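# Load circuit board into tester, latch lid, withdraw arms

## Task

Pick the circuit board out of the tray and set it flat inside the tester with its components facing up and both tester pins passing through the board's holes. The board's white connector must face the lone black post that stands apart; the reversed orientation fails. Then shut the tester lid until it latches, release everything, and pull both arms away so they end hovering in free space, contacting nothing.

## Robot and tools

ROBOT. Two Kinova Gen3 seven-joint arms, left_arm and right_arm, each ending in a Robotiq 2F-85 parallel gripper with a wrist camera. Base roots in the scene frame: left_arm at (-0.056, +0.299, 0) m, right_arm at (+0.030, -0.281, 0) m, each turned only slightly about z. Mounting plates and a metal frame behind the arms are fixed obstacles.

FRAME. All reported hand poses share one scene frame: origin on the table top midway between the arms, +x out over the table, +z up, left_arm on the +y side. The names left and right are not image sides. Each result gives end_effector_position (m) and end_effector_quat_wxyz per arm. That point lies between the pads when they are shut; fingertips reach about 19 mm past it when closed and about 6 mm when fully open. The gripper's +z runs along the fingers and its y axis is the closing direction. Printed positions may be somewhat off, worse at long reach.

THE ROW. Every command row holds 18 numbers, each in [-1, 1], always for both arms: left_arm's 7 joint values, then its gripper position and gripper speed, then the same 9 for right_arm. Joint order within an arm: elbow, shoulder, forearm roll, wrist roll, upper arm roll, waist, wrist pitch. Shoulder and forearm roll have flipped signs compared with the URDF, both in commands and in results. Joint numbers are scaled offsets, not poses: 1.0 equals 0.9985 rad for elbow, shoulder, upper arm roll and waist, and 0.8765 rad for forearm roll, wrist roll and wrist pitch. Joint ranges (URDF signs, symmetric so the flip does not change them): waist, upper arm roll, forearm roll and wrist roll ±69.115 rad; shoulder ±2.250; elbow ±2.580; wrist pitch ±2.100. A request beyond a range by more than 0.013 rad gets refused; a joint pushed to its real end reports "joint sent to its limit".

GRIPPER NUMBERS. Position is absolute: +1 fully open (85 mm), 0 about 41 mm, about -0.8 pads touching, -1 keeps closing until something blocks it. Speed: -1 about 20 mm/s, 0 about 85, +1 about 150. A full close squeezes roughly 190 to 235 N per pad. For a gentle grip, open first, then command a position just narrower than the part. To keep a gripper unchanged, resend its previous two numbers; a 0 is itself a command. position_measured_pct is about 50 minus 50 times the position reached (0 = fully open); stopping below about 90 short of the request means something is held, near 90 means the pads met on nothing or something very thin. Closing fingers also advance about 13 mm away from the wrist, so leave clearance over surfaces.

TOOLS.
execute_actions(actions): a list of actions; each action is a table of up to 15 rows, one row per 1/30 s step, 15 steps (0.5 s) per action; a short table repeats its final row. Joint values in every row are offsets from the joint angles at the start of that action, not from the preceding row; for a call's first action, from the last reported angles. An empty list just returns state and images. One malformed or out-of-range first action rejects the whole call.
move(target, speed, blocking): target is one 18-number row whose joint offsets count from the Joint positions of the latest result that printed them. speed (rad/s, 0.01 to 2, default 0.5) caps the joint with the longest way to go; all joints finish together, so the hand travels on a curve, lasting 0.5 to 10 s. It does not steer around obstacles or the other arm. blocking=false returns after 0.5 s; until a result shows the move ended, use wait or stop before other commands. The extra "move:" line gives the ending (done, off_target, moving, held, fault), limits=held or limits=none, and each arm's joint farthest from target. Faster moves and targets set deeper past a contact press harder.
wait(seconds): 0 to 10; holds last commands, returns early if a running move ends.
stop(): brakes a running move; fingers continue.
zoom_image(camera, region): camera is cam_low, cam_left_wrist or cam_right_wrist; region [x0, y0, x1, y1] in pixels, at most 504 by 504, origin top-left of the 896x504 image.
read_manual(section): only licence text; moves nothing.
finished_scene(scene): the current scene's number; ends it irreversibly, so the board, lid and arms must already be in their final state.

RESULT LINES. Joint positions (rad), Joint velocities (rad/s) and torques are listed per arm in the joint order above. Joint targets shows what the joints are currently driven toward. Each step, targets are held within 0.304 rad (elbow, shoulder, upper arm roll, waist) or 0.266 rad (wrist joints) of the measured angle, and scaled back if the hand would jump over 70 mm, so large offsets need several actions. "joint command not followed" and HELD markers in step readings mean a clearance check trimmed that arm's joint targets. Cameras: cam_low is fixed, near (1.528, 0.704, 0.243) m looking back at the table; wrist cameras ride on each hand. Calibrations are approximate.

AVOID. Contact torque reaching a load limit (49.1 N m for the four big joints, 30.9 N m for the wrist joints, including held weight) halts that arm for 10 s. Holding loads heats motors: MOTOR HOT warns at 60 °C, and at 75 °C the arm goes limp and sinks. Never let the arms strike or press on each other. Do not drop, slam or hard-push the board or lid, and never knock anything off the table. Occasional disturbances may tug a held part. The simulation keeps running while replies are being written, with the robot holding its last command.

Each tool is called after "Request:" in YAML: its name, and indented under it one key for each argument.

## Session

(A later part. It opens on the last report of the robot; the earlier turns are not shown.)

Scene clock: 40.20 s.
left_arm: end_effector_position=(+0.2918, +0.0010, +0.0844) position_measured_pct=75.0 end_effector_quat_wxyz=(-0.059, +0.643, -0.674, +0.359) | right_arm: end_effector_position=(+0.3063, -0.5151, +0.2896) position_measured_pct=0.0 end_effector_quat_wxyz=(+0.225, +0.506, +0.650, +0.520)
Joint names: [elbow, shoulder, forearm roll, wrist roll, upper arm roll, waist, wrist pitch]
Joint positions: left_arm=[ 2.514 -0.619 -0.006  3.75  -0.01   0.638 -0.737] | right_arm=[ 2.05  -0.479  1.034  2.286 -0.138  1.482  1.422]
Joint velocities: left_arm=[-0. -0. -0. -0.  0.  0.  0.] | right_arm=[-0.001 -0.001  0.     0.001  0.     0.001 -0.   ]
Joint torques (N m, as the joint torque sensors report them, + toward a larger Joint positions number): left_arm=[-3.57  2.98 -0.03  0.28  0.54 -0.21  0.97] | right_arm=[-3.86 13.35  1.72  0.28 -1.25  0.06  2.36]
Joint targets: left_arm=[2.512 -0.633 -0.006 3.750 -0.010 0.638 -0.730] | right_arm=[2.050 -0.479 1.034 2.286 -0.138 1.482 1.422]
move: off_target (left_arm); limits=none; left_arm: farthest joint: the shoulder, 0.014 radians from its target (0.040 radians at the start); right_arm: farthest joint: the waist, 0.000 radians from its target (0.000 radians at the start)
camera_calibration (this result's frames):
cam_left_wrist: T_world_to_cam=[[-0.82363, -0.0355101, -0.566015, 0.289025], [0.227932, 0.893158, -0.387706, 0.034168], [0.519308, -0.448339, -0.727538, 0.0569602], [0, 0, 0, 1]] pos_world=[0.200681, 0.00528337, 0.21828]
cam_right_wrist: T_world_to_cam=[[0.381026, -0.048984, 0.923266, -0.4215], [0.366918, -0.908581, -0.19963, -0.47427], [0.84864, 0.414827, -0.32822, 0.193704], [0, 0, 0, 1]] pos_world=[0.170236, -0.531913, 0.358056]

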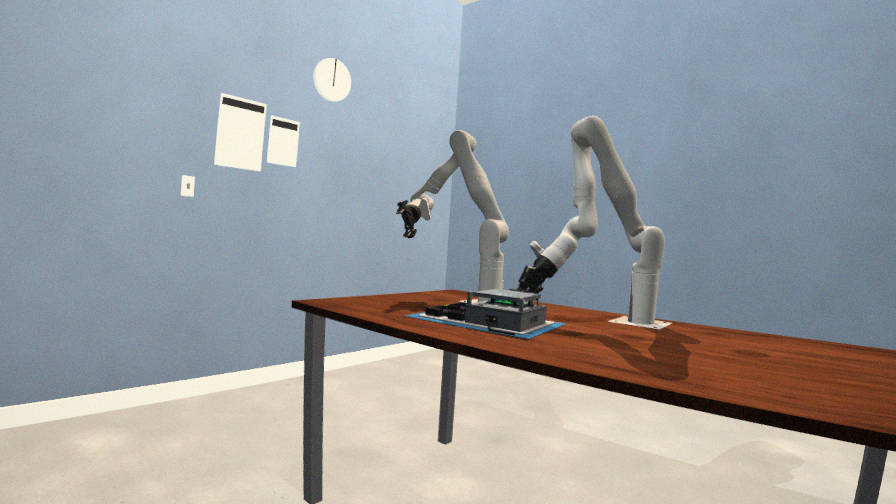

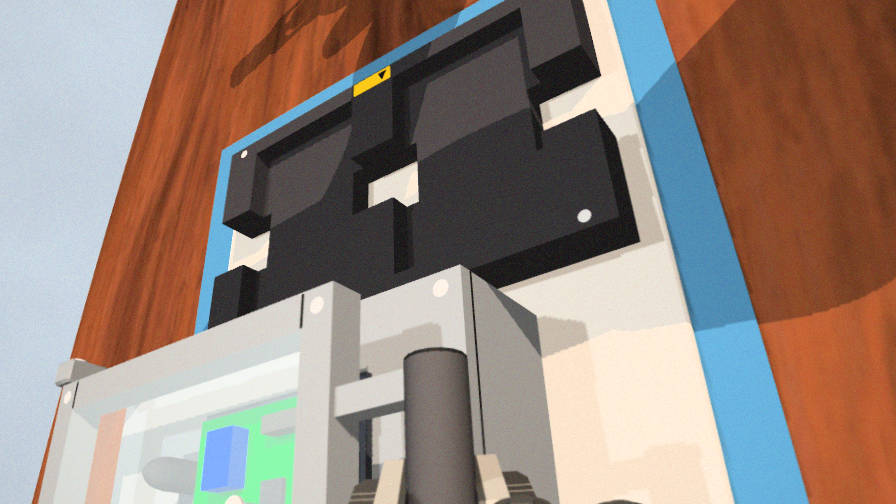

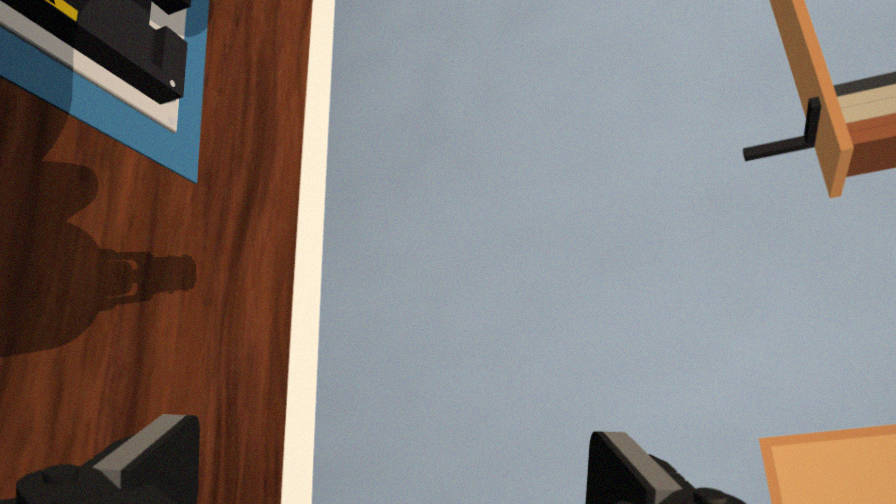

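Request:
move:
  target: [0,-0.024,0,0,0,0,0.01,-0.55,-0.5, 0,0,0,0,0,0,0,1,0]
  speed: 0.03

Request:
move:
  target: [0,0.002,0,0,0,0,0,-0.55,-0.5, 0,0,0,0,0,0,0,1,0]
  speed: 0.03

Scene clock: 41.30 s.
left_arm: end_effector_position=(+0.2917, +0.0011, +0.0839) position_measured_pct=75.4 end_effector_quat_wxyz=(-0.059, +0.643, -0.674, +0.359) | right_arm: end_effector_position=(+0.3063, -0.5151, +0.2896) position_measured_pct=0.0 end_effector_quat_wxyz=(+0.225, +0.506, +0.650, +0.520)
Joint names: [elbow, shoulder, forearm roll, wrist roll, upper arm roll, waist, wrist pitch]
Joint positions: left_arm=[ 2.515 -0.621 -0.006  3.749 -0.01   0.638 -0.739] | right_arm=[ 2.05  -0.479  1.034  2.286 -0.138  1.482  1.422]
Joint velocities: left_arm=[-0.     0.     0.    -0.     0.001  0.    -0.001] | right_arm=[-0. -0. -0.  0.  0.  0.  0.]
Joint torques (N m, as the joint torque sensors report them, + toward a larger Joint positions number): left_arm=[-2.63 -2.98  0.22  0.38  0.63 -0.17  2.99] | right_arm=[-3.95 13.4   1.69  0.28 -1.08  0.07  2.36]
Joint targets: left_arm=[2.514 -0.643 -0.006 3.750 -0.010 0.638 -0.728] | right_arm=[2.050 -0.479 1.034 2.286 -0.138 1.482 1.422]
move: off_target (left_arm); limits=none; left_arm: farthest joint: the shoulder, 0.022 radians from its target (0.024 radians at the start); right_arm: farthest joint: the waist, 0.000 radians from its target (0.000 radians at the start)
camera_calibration (this result's frames):
cam_left_wrist: T_world_to_cam=[[-0.82352, -0.0352584, -0.566191, 0.288645], [0.228151, 0.893206, -0.387466, 0.0338481], [0.519386, -0.448263, -0.727529, 0.0567083], [0, 0, 0, 1]] pos_world=[0.200529, 0.00536407, 0.2178]
cam_right_wrist: T_world_to_cam=[[0.381025, -0.0489836, 0.923266, -0.4215], [0.366917, -0.908581, -0.199629, -0.474272], [0.848641, 0.414826, -0.328219, 0.193703], [0, 0, 0, 1]] pos_world=[0.170236, -0.531914, 0.358056]

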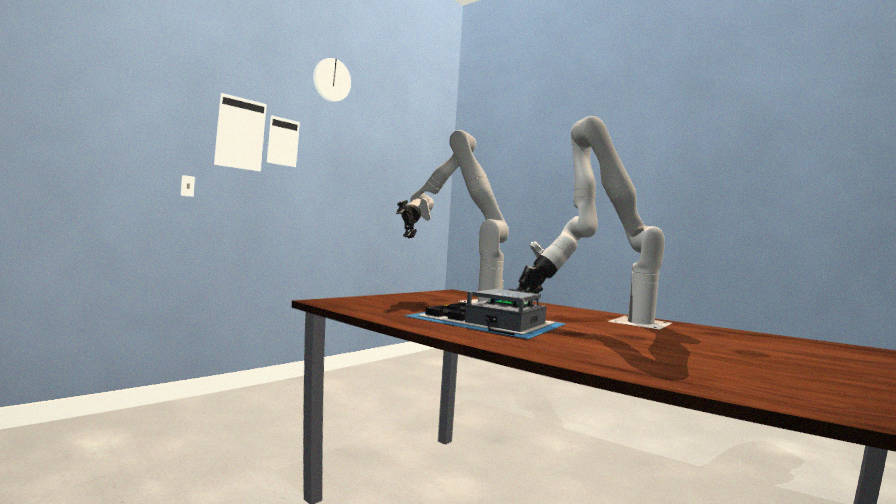

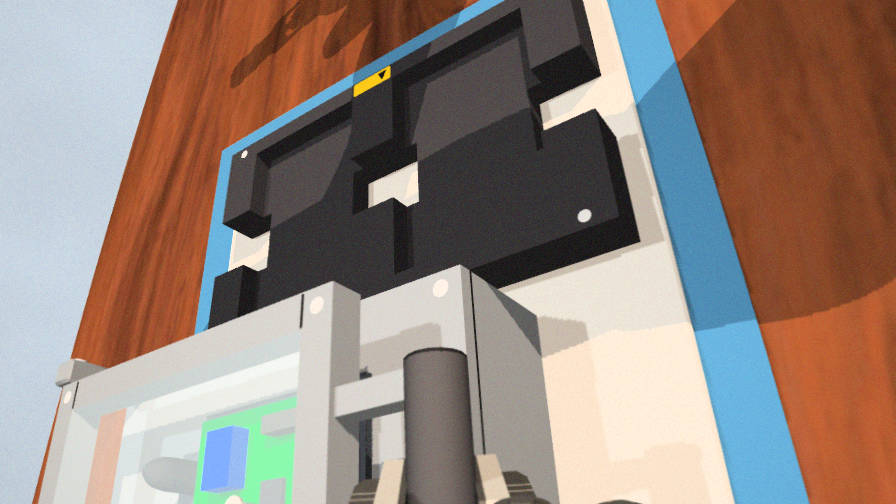

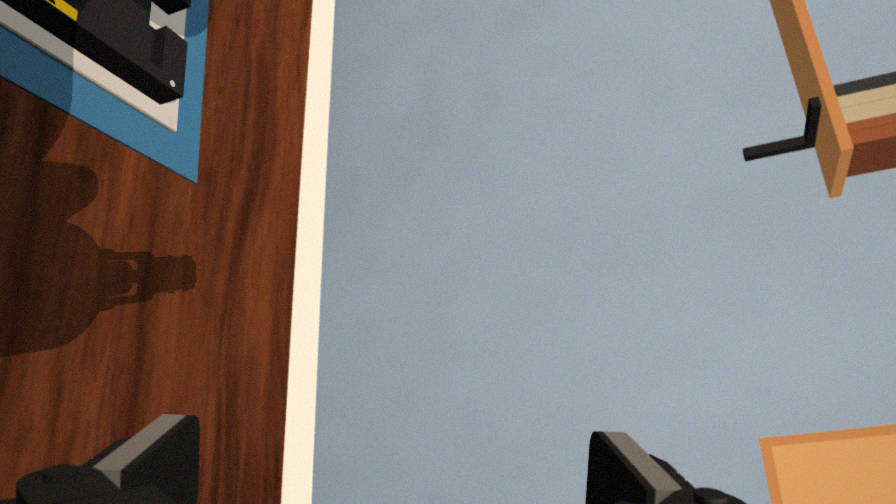

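Scene clock: 42.00 s.
left_arm: end_effector_position=(+0.2920, +0.0009, +0.0855) position_measured_pct=75.4 end_effector_quat_wxyz=(-0.059, +0.642, -0.674, +0.361) | right_arm: end_effector_position=(+0.3063, -0.5151, +0.2896) position_measured_pct=0.0 end_effector_quat_wxyz=(+0.225, +0.506, +0.650, +0.520)
Joint names: [elbow, shoulder, forearm roll, wrist roll, upper arm roll, waist, wrist pitch]
Joint positions: left_arm=[ 2.515 -0.617 -0.006  3.749 -0.01   0.638 -0.74 ] | right_arm=[ 2.05  -0.479  1.034  2.286 -0.138  1.482  1.422]
Joint velocities: left_arm=[-0.    -0.001  0.     0.     0.     0.    -0.001] | right_arm=[-0.001  0.001 -0.    -0.001  0.    -0.002 -0.   ]
Joint torques (N m, as the joint torque sensors report them, + toward a larger Joint positions number): left_arm=[-2.85 11.81 -0.12  0.24  0.73  0.07 -1.61] | right_arm=[-4.02 13.19  1.57  0.19 -1.03 -0.08  2.35]
Joint targets: left_arm=[2.515 -0.619 -0.006 3.749 -0.010 0.638 -0.739] | right_arm=[2.050 -0.479 1.034 2.286 -0.138 1.482 1.422]
move: done; limits=none; left_arm: farthest joint: the shoulder, 0.002 radians from its target (0.002 radians at the start); right_arm: farthest joint: the waist, 0.000 radians from its target (0.000 radians at the start)
camera_calibration (this result's frames):
cam_left_wrist: T_world_to_cam=[[-0.821973, -0.0361326, -0.568379, 0.289537], [0.229395, 0.892447, -0.388478, 0.0343058], [0.521285, -0.449702, -0.725279, 0.0568659], [0, 0, 0, 1]] pos_world=[0.200479, 0.00541834, 0.219137]
cam_right_wrist: T_world_to_cam=[[0.381025, -0.0489834, 0.923266, -0.4215], [0.366916, -0.908582, -0.199628, -0.474273], [0.848642, 0.414825, -0.328219, 0.193702], [0, 0, 0, 1]] pos_world=[0.170237, -0.531914, 0.358056]

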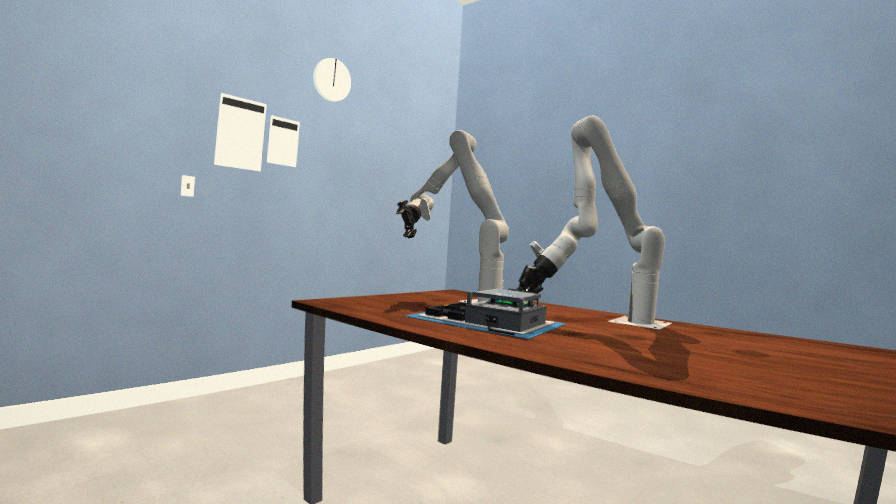

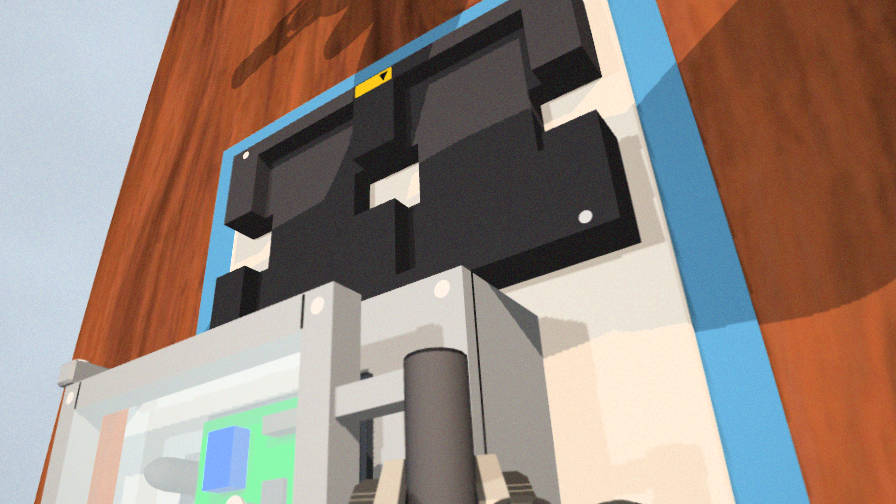

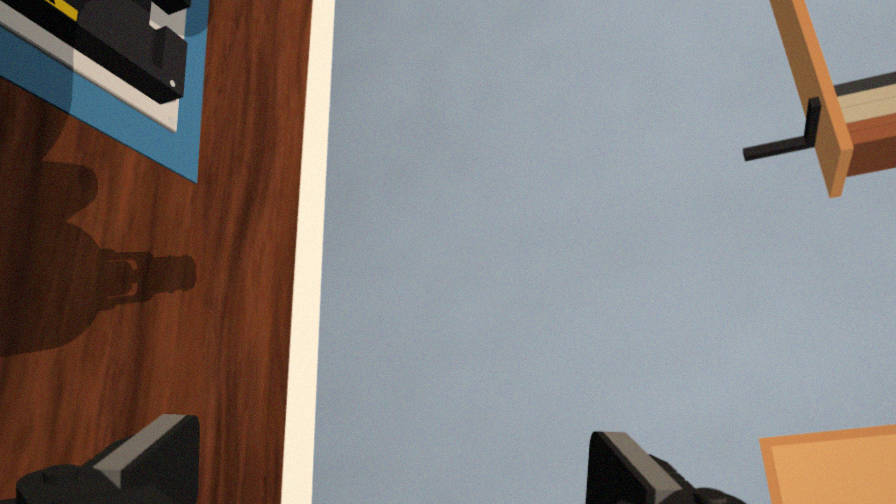

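Hard stop reached. Open and see.

Request:
move:
  target: [0,0,0,0,0,0,0,-0.3,-0.5, 0,0,0,0,0,0,0,1,0]
  speed: 0.03

Scene clock: 42.73 s.
left_arm: end_effector_position=(+0.2899, +0.0007, +0.0842) position_measured_pct=65.1 end_effector_quat_wxyz=(-0.058, +0.642, -0.675, +0.359) | right_arm: end_effector_position=(+0.3063, -0.5151, +0.2896) position_measured_pct=0.0 end_effector_quat_wxyz=(+0.225, +0.506, +0.650, +0.520)
Joint names: [elbow, shoulder, forearm roll, wrist roll, upper arm roll, waist, wrist pitch]
Joint positions: left_arm=[ 2.517 -0.618 -0.005  3.749 -0.009  0.64  -0.738] | right_arm=[ 2.05  -0.479  1.034  2.286 -0.138  1.482  1.422]
Joint velocities: left_arm=[ 0.  0.  0. -0. -0. -0.  0.] | right_arm=[-0.001 -0.    -0.    -0.001 -0.    -0.     0.   ]
Joint torques (N m, as the joint torque sensors report them, + toward a larger Joint positions number): left_arm=[-3.57 13.99 -0.49  0.16 -0.69 -0.68 -2.49] | right_arm=[-3.82 13.29  1.58  0.25 -1.25  0.08  2.36]
Joint targets: left_arm=[2.515 -0.617 -0.006 3.749 -0.010 0.638 -0.740] | right_arm=[2.050 -0.479 1.034 2.286 -0.138 1.482 1.422]
move: done; limits=none; left_arm: farthest joint: the waist, 0.002 radians from its target (0.000 radians at the start); right_arm: farthest joint: the waist, 0.000 radians from its target (0.000 radians at the start)
camera_calibration (this result's frames):
cam_left_wrist: T_world_to_cam=[[-0.824364, -0.0322154, -0.565143, 0.28749], [0.230764, 0.892525, -0.387488, 0.0339734], [0.516887, -0.449846, -0.728331, 0.0585319], [0, 0, 0, 1]] pos_world=[0.198902, 0.00526985, 0.218268]
cam_right_wrist: T_world_to_cam=[[0.381024, -0.0489831, 0.923267, -0.4215], [0.366915, -0.908583, -0.199627, -0.474274], [0.848642, 0.414823, -0.328219, 0.193701], [0, 0, 0, 1]] pos_world=[0.170237, -0.531915, 0.358055]

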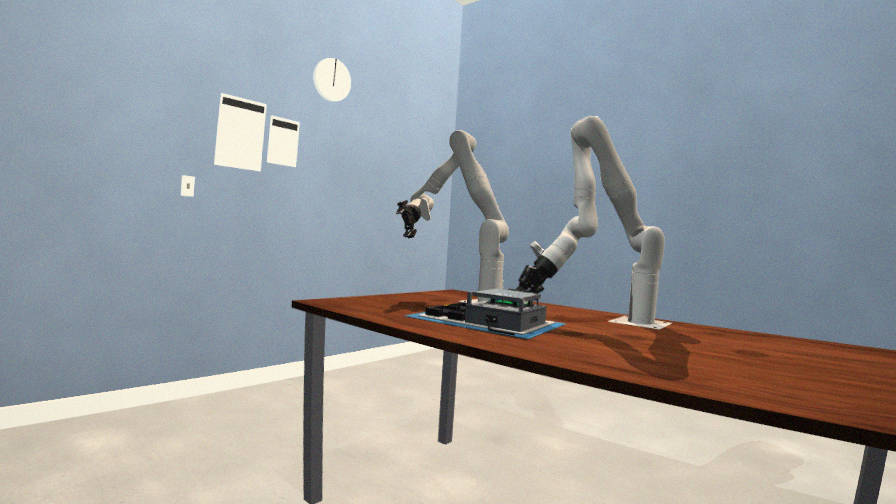

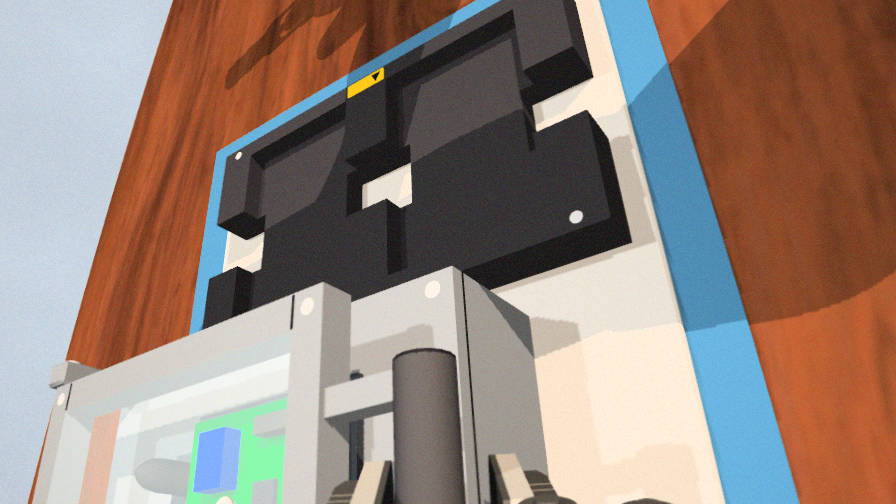

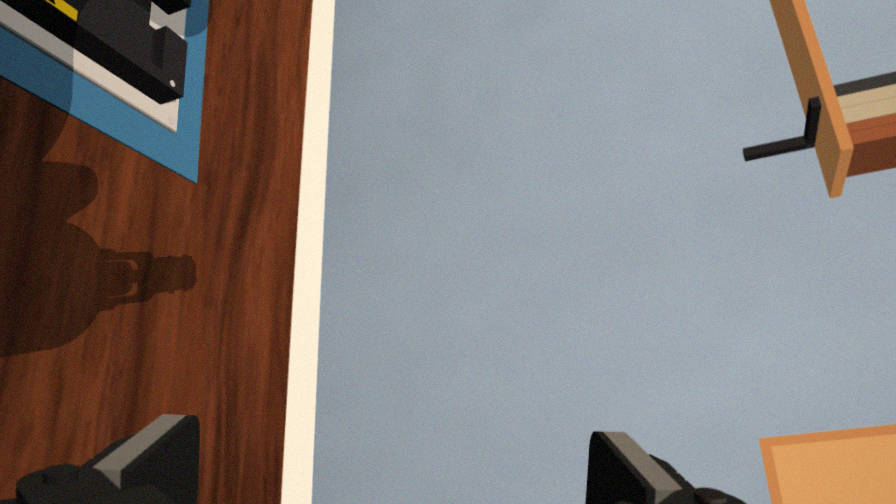

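Request:
move:
  target: [0.057,0.089,0,0,0,0,0.037,-0.33,-0.5, 0,0,0,0,0,0,0,1,0]
  speed: 0.08

Scene clock: 44.23 s.
left_arm: end_effector_position=(+0.2731, +0.0138, +0.1047) position_measured_pct=66.7 end_effector_quat_wxyz=(-0.058, +0.642, -0.675, +0.359) | right_arm: end_effector_position=(+0.3063, -0.5151, +0.2896) position_measured_pct=0.0 end_effector_quat_wxyz=(+0.225, +0.506, +0.650, +0.520)
Joint names: [elbow, shoulder, forearm roll, wrist roll, upper arm roll, waist, wrist pitch]
Joint positions: left_arm=[ 2.574 -0.53  -0.005  3.749 -0.009  0.64  -0.706] | right_arm=[ 2.05  -0.479  1.034  2.286 -0.138  1.482  1.422]
Joint velocities: left_arm=[ 0.001  0.003  0.     0.     0.     0.    -0.   ] | right_arm=[-0.001 -0.001 -0.    -0.001  0.     0.001 -0.   ]
Joint torques (N m, as the joint torque sensors report them, + toward a larger Joint positions number): left_arm=[-2.59 12.18 -0.04  0.15  0.6   0.26 -1.74] | right_arm=[-3.84 13.28  1.58  0.31 -1.11  0.12  2.42]
Joint targets: left_arm=[2.574 -0.530 -0.005 3.749 -0.009 0.640 -0.706] | right_arm=[2.050 -0.479 1.034 2.286 -0.138 1.482 1.422]
move: done; limits=none; left_arm: farthest joint: the shoulder, 0.001 radians from its target (0.089 radians at the start); right_arm: farthest joint: the waist, 0.000 radians from its target (0.000 radians at the start)
camera_calibration (this result's frames):
cam_left_wrist: T_world_to_cam=[[-0.824755, -0.0329892, -0.564527, 0.285638], [0.229886, 0.892524, -0.388012, 0.0343352], [0.516654, -0.449792, -0.72853, 0.0880832], [0, 0, 0, 1]] pos_world=[0.182179, 0.018397, 0.238744]
cam_right_wrist: T_world_to_cam=[[0.381024, -0.0489827, 0.923267, -0.4215], [0.366915, -0.908583, -0.199626, -0.474275], [0.848643, 0.414822, -0.328219, 0.193701], [0, 0, 0, 1]] pos_world=[0.170237, -0.531916, 0.358055]

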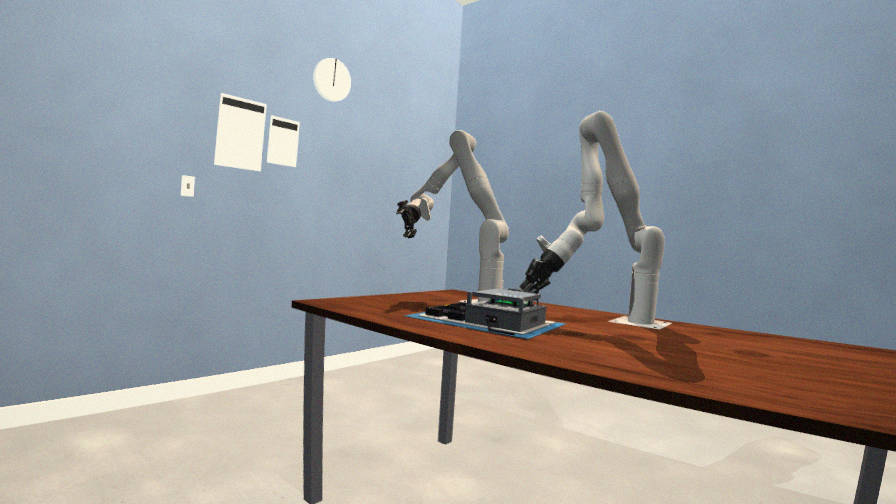

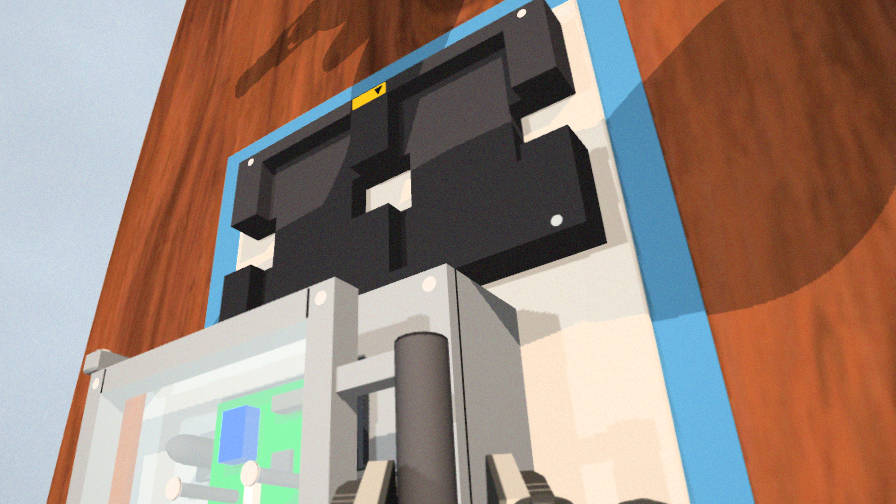

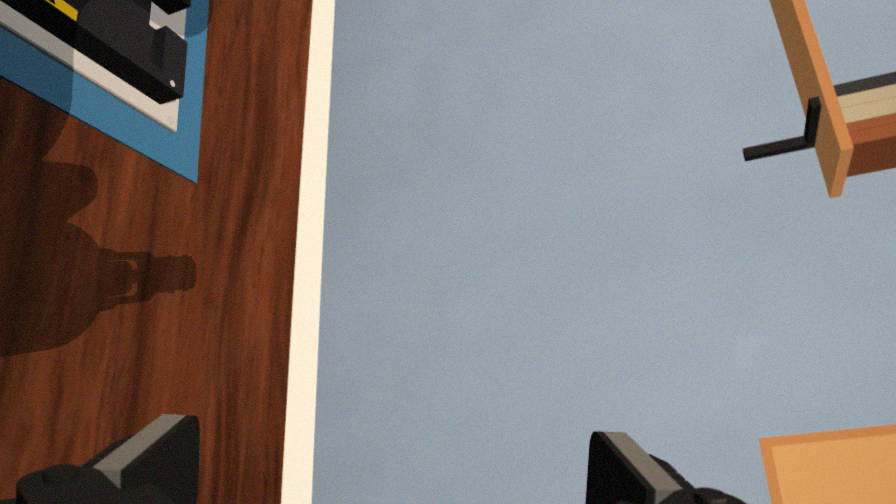

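Request:
move:
  target: [0,0.15,0,0,0,0,0.235,-0.33,-0.5, 0,0,0,0,0,0,0,1,0]
  speed: 0.15

Request:
move:
  target: [-0.05,0.25,0,0,0,0,0.35,-0.33,-0.5, 0,0,0,0,0,0,0,1,0]
  speed: 0.4

Scene clock: 46.00 s.
left_arm: end_effector_position=(+0.2547, +0.0277, +0.1260) position_measured_pct=66.7 end_effector_quat_wxyz=(-0.053, +0.649, -0.682, +0.333) | right_arm: end_effector_position=(+0.3063, -0.5151, +0.2896) position_measured_pct=0.0 end_effector_quat_wxyz=(+0.225, +0.506, +0.650, +0.520)
Joint names: [elbow, shoulder, forearm roll, wrist roll, upper arm roll, waist, wrist pitch]
Joint positions: left_arm=[ 2.574 -0.38  -0.005  3.749 -0.009  0.64  -0.5  ] | right_arm=[ 2.05  -0.479  1.034  2.286 -0.138  1.482  1.422]
Joint velocities: left_arm=[-0.     0.003 -0.    -0.     0.    -0.    -0.   ] | right_arm=[-0.001 -0.001 -0.    -0.     0.001 -0.     0.   ]
Joint torques (N m, as the joint torque sensors report them, + toward a larger Joint positions number): left_arm=[-3.76 10.74 -0.07 -0.04  0.7  -0.19 -1.66] | right_arm=[-3.75 13.24  1.61  0.28 -1.13  0.    2.32]
Joint targets: left_arm=[2.574 -0.380 -0.005 3.749 -0.009 0.640 -0.500] | right_arm=[2.050 -0.479 1.034 2.286 -0.138 1.482 1.422]
move: done; limits=none; left_arm: farthest joint: the waist, 0.000 radians from its target (0.000 radians at the start); right_arm: farthest joint: the waist, 0.000 radians from its target (0.000 radians at the start)
camera_calibration (this result's frames):
cam_left_wrist: T_world_to_cam=[[-0.849883, -0.015567, -0.526741, 0.284106], [0.211866, 0.905127, -0.36859, 0.0362308], [0.482506, -0.424857, -0.765954, 0.132118], [0, 0, 0, 1]] pos_world=[0.170034, 0.0277603, 0.264201]
cam_right_wrist: T_world_to_cam=[[0.381023, -0.0489824, 0.923267, -0.4215], [0.366914, -0.908584, -0.199625, -0.474276], [0.848643, 0.414821, -0.328219, 0.1937], [0, 0, 0, 1]] pos_world=[0.170237, -0.531917, 0.358055]

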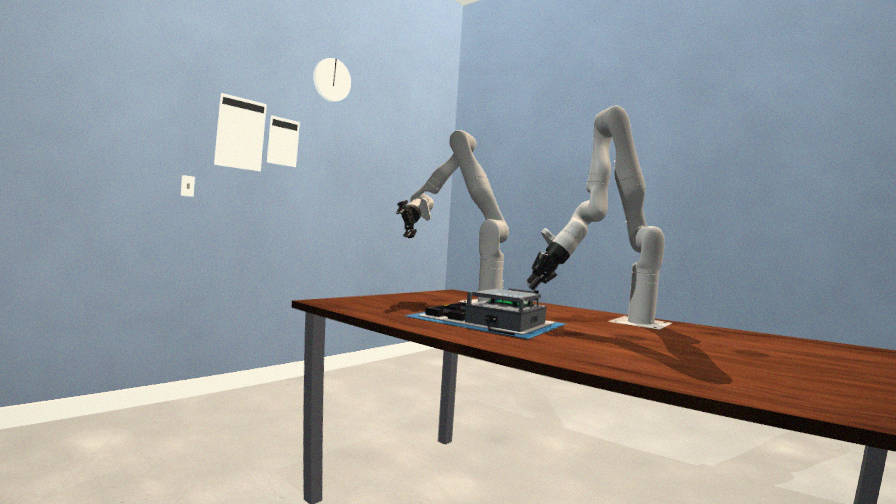

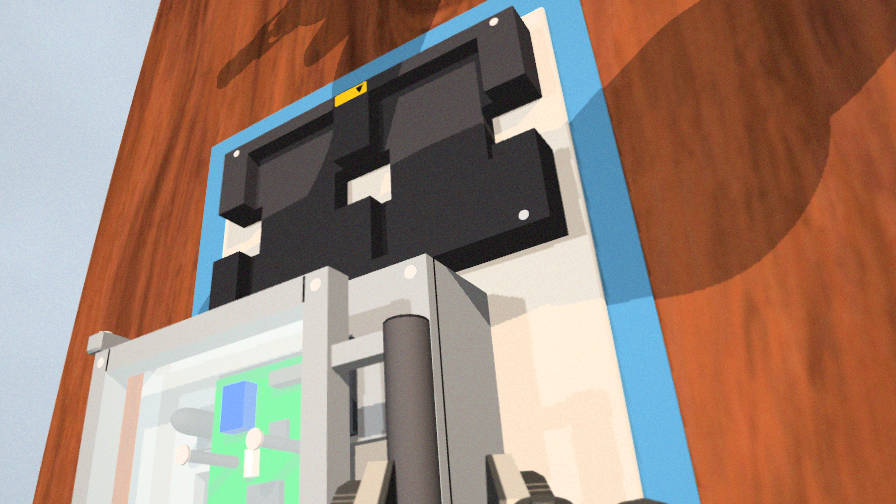

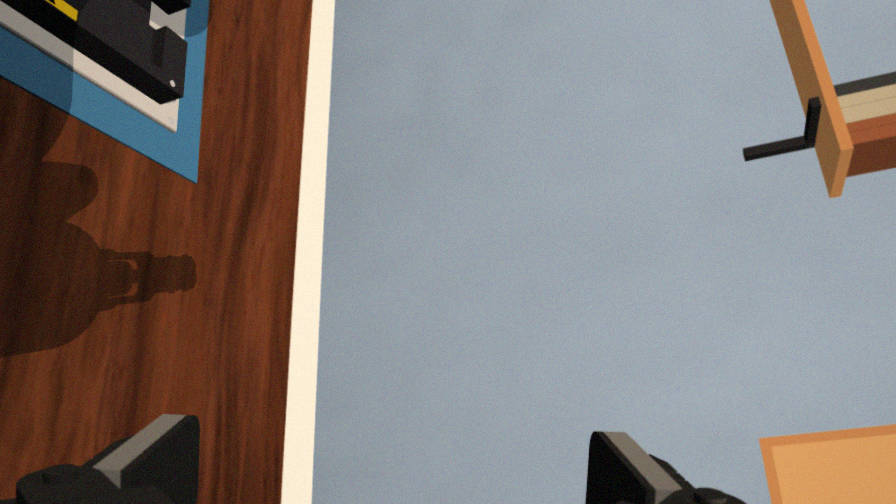

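Scene clock: 47.27 s.
left_arm: end_effector_position=(+0.2427, +0.0362, +0.1820) position_measured_pct=66.7 end_effector_quat_wxyz=(-0.050, +0.651, -0.682, +0.330) | right_arm: end_effector_position=(+0.3063, -0.5151, +0.2896) position_measured_pct=0.0 end_effector_quat_wxyz=(+0.225, +0.506, +0.650, +0.520)
Joint names: [elbow, shoulder, forearm roll, wrist roll, upper arm roll, waist, wrist pitch]
Joint positions: left_arm=[ 2.524 -0.131 -0.005  3.749 -0.009  0.64  -0.193] | right_arm=[ 2.05  -0.479  1.034  2.286 -0.138  1.482  1.422]
Joint velocities: left_arm=[-0.     0.003  0.     0.     0.     0.    -0.   ] | right_arm=[ 0.001  0.    -0.     0.     0.     0.    -0.   ]
Joint torques (N m, as the joint torque sensors report them, + toward a larger Joint positions number): left_arm=[-6.58  8.12 -0.06 -0.04  0.3  -0.13 -1.79] | right_arm=[-3.86 13.26  1.68  0.26 -1.14 -0.03  2.4 ]
Joint targets: left_arm=[2.524 -0.131 -0.005 3.749 -0.009 0.640 -0.193] | right_arm=[2.050 -0.479 1.034 2.286 -0.138 1.482 1.422]
move: done; limits=none; left_arm: farthest joint: the shoulder, 0.001 radians from its target (0.250 radians at the start); right_arm: farthest joint: the waist, 0.000 radians from its target (0.000 radians at the start)
camera_calibration (this result's frames):
cam_left_wrist: T_world_to_cam=[[-0.854172, -0.0146715, -0.519783, 0.303336], [0.208841, 0.905761, -0.368759, 0.0525184], [0.476209, -0.423536, -0.770612, 0.186675], [0, 0, 0, 1]] pos_world=[0.159237, 0.0359446, 0.320889]
cam_right_wrist: T_world_to_cam=[[0.381023, -0.0489821, 0.923267, -0.421499], [0.366913, -0.908584, -0.199624, -0.474278], [0.848644, 0.41482, -0.328219, 0.193699], [0, 0, 0, 1]] pos_world=[0.170238, -0.531917, 0.358055]

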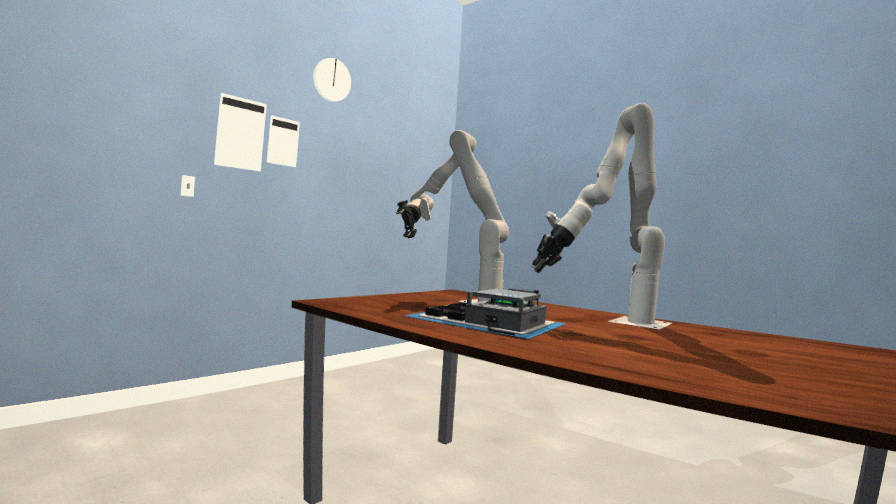

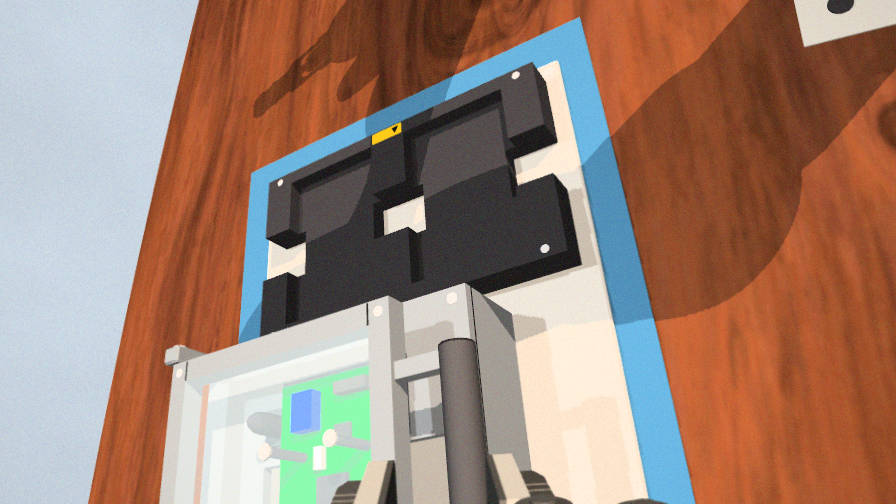

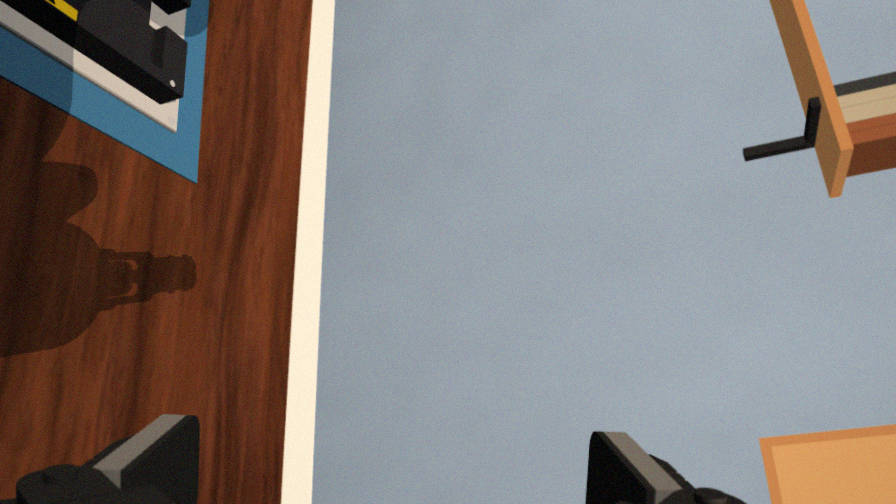

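Request:
finished_scene:
  scene: 2

The scene is finished: the task was done.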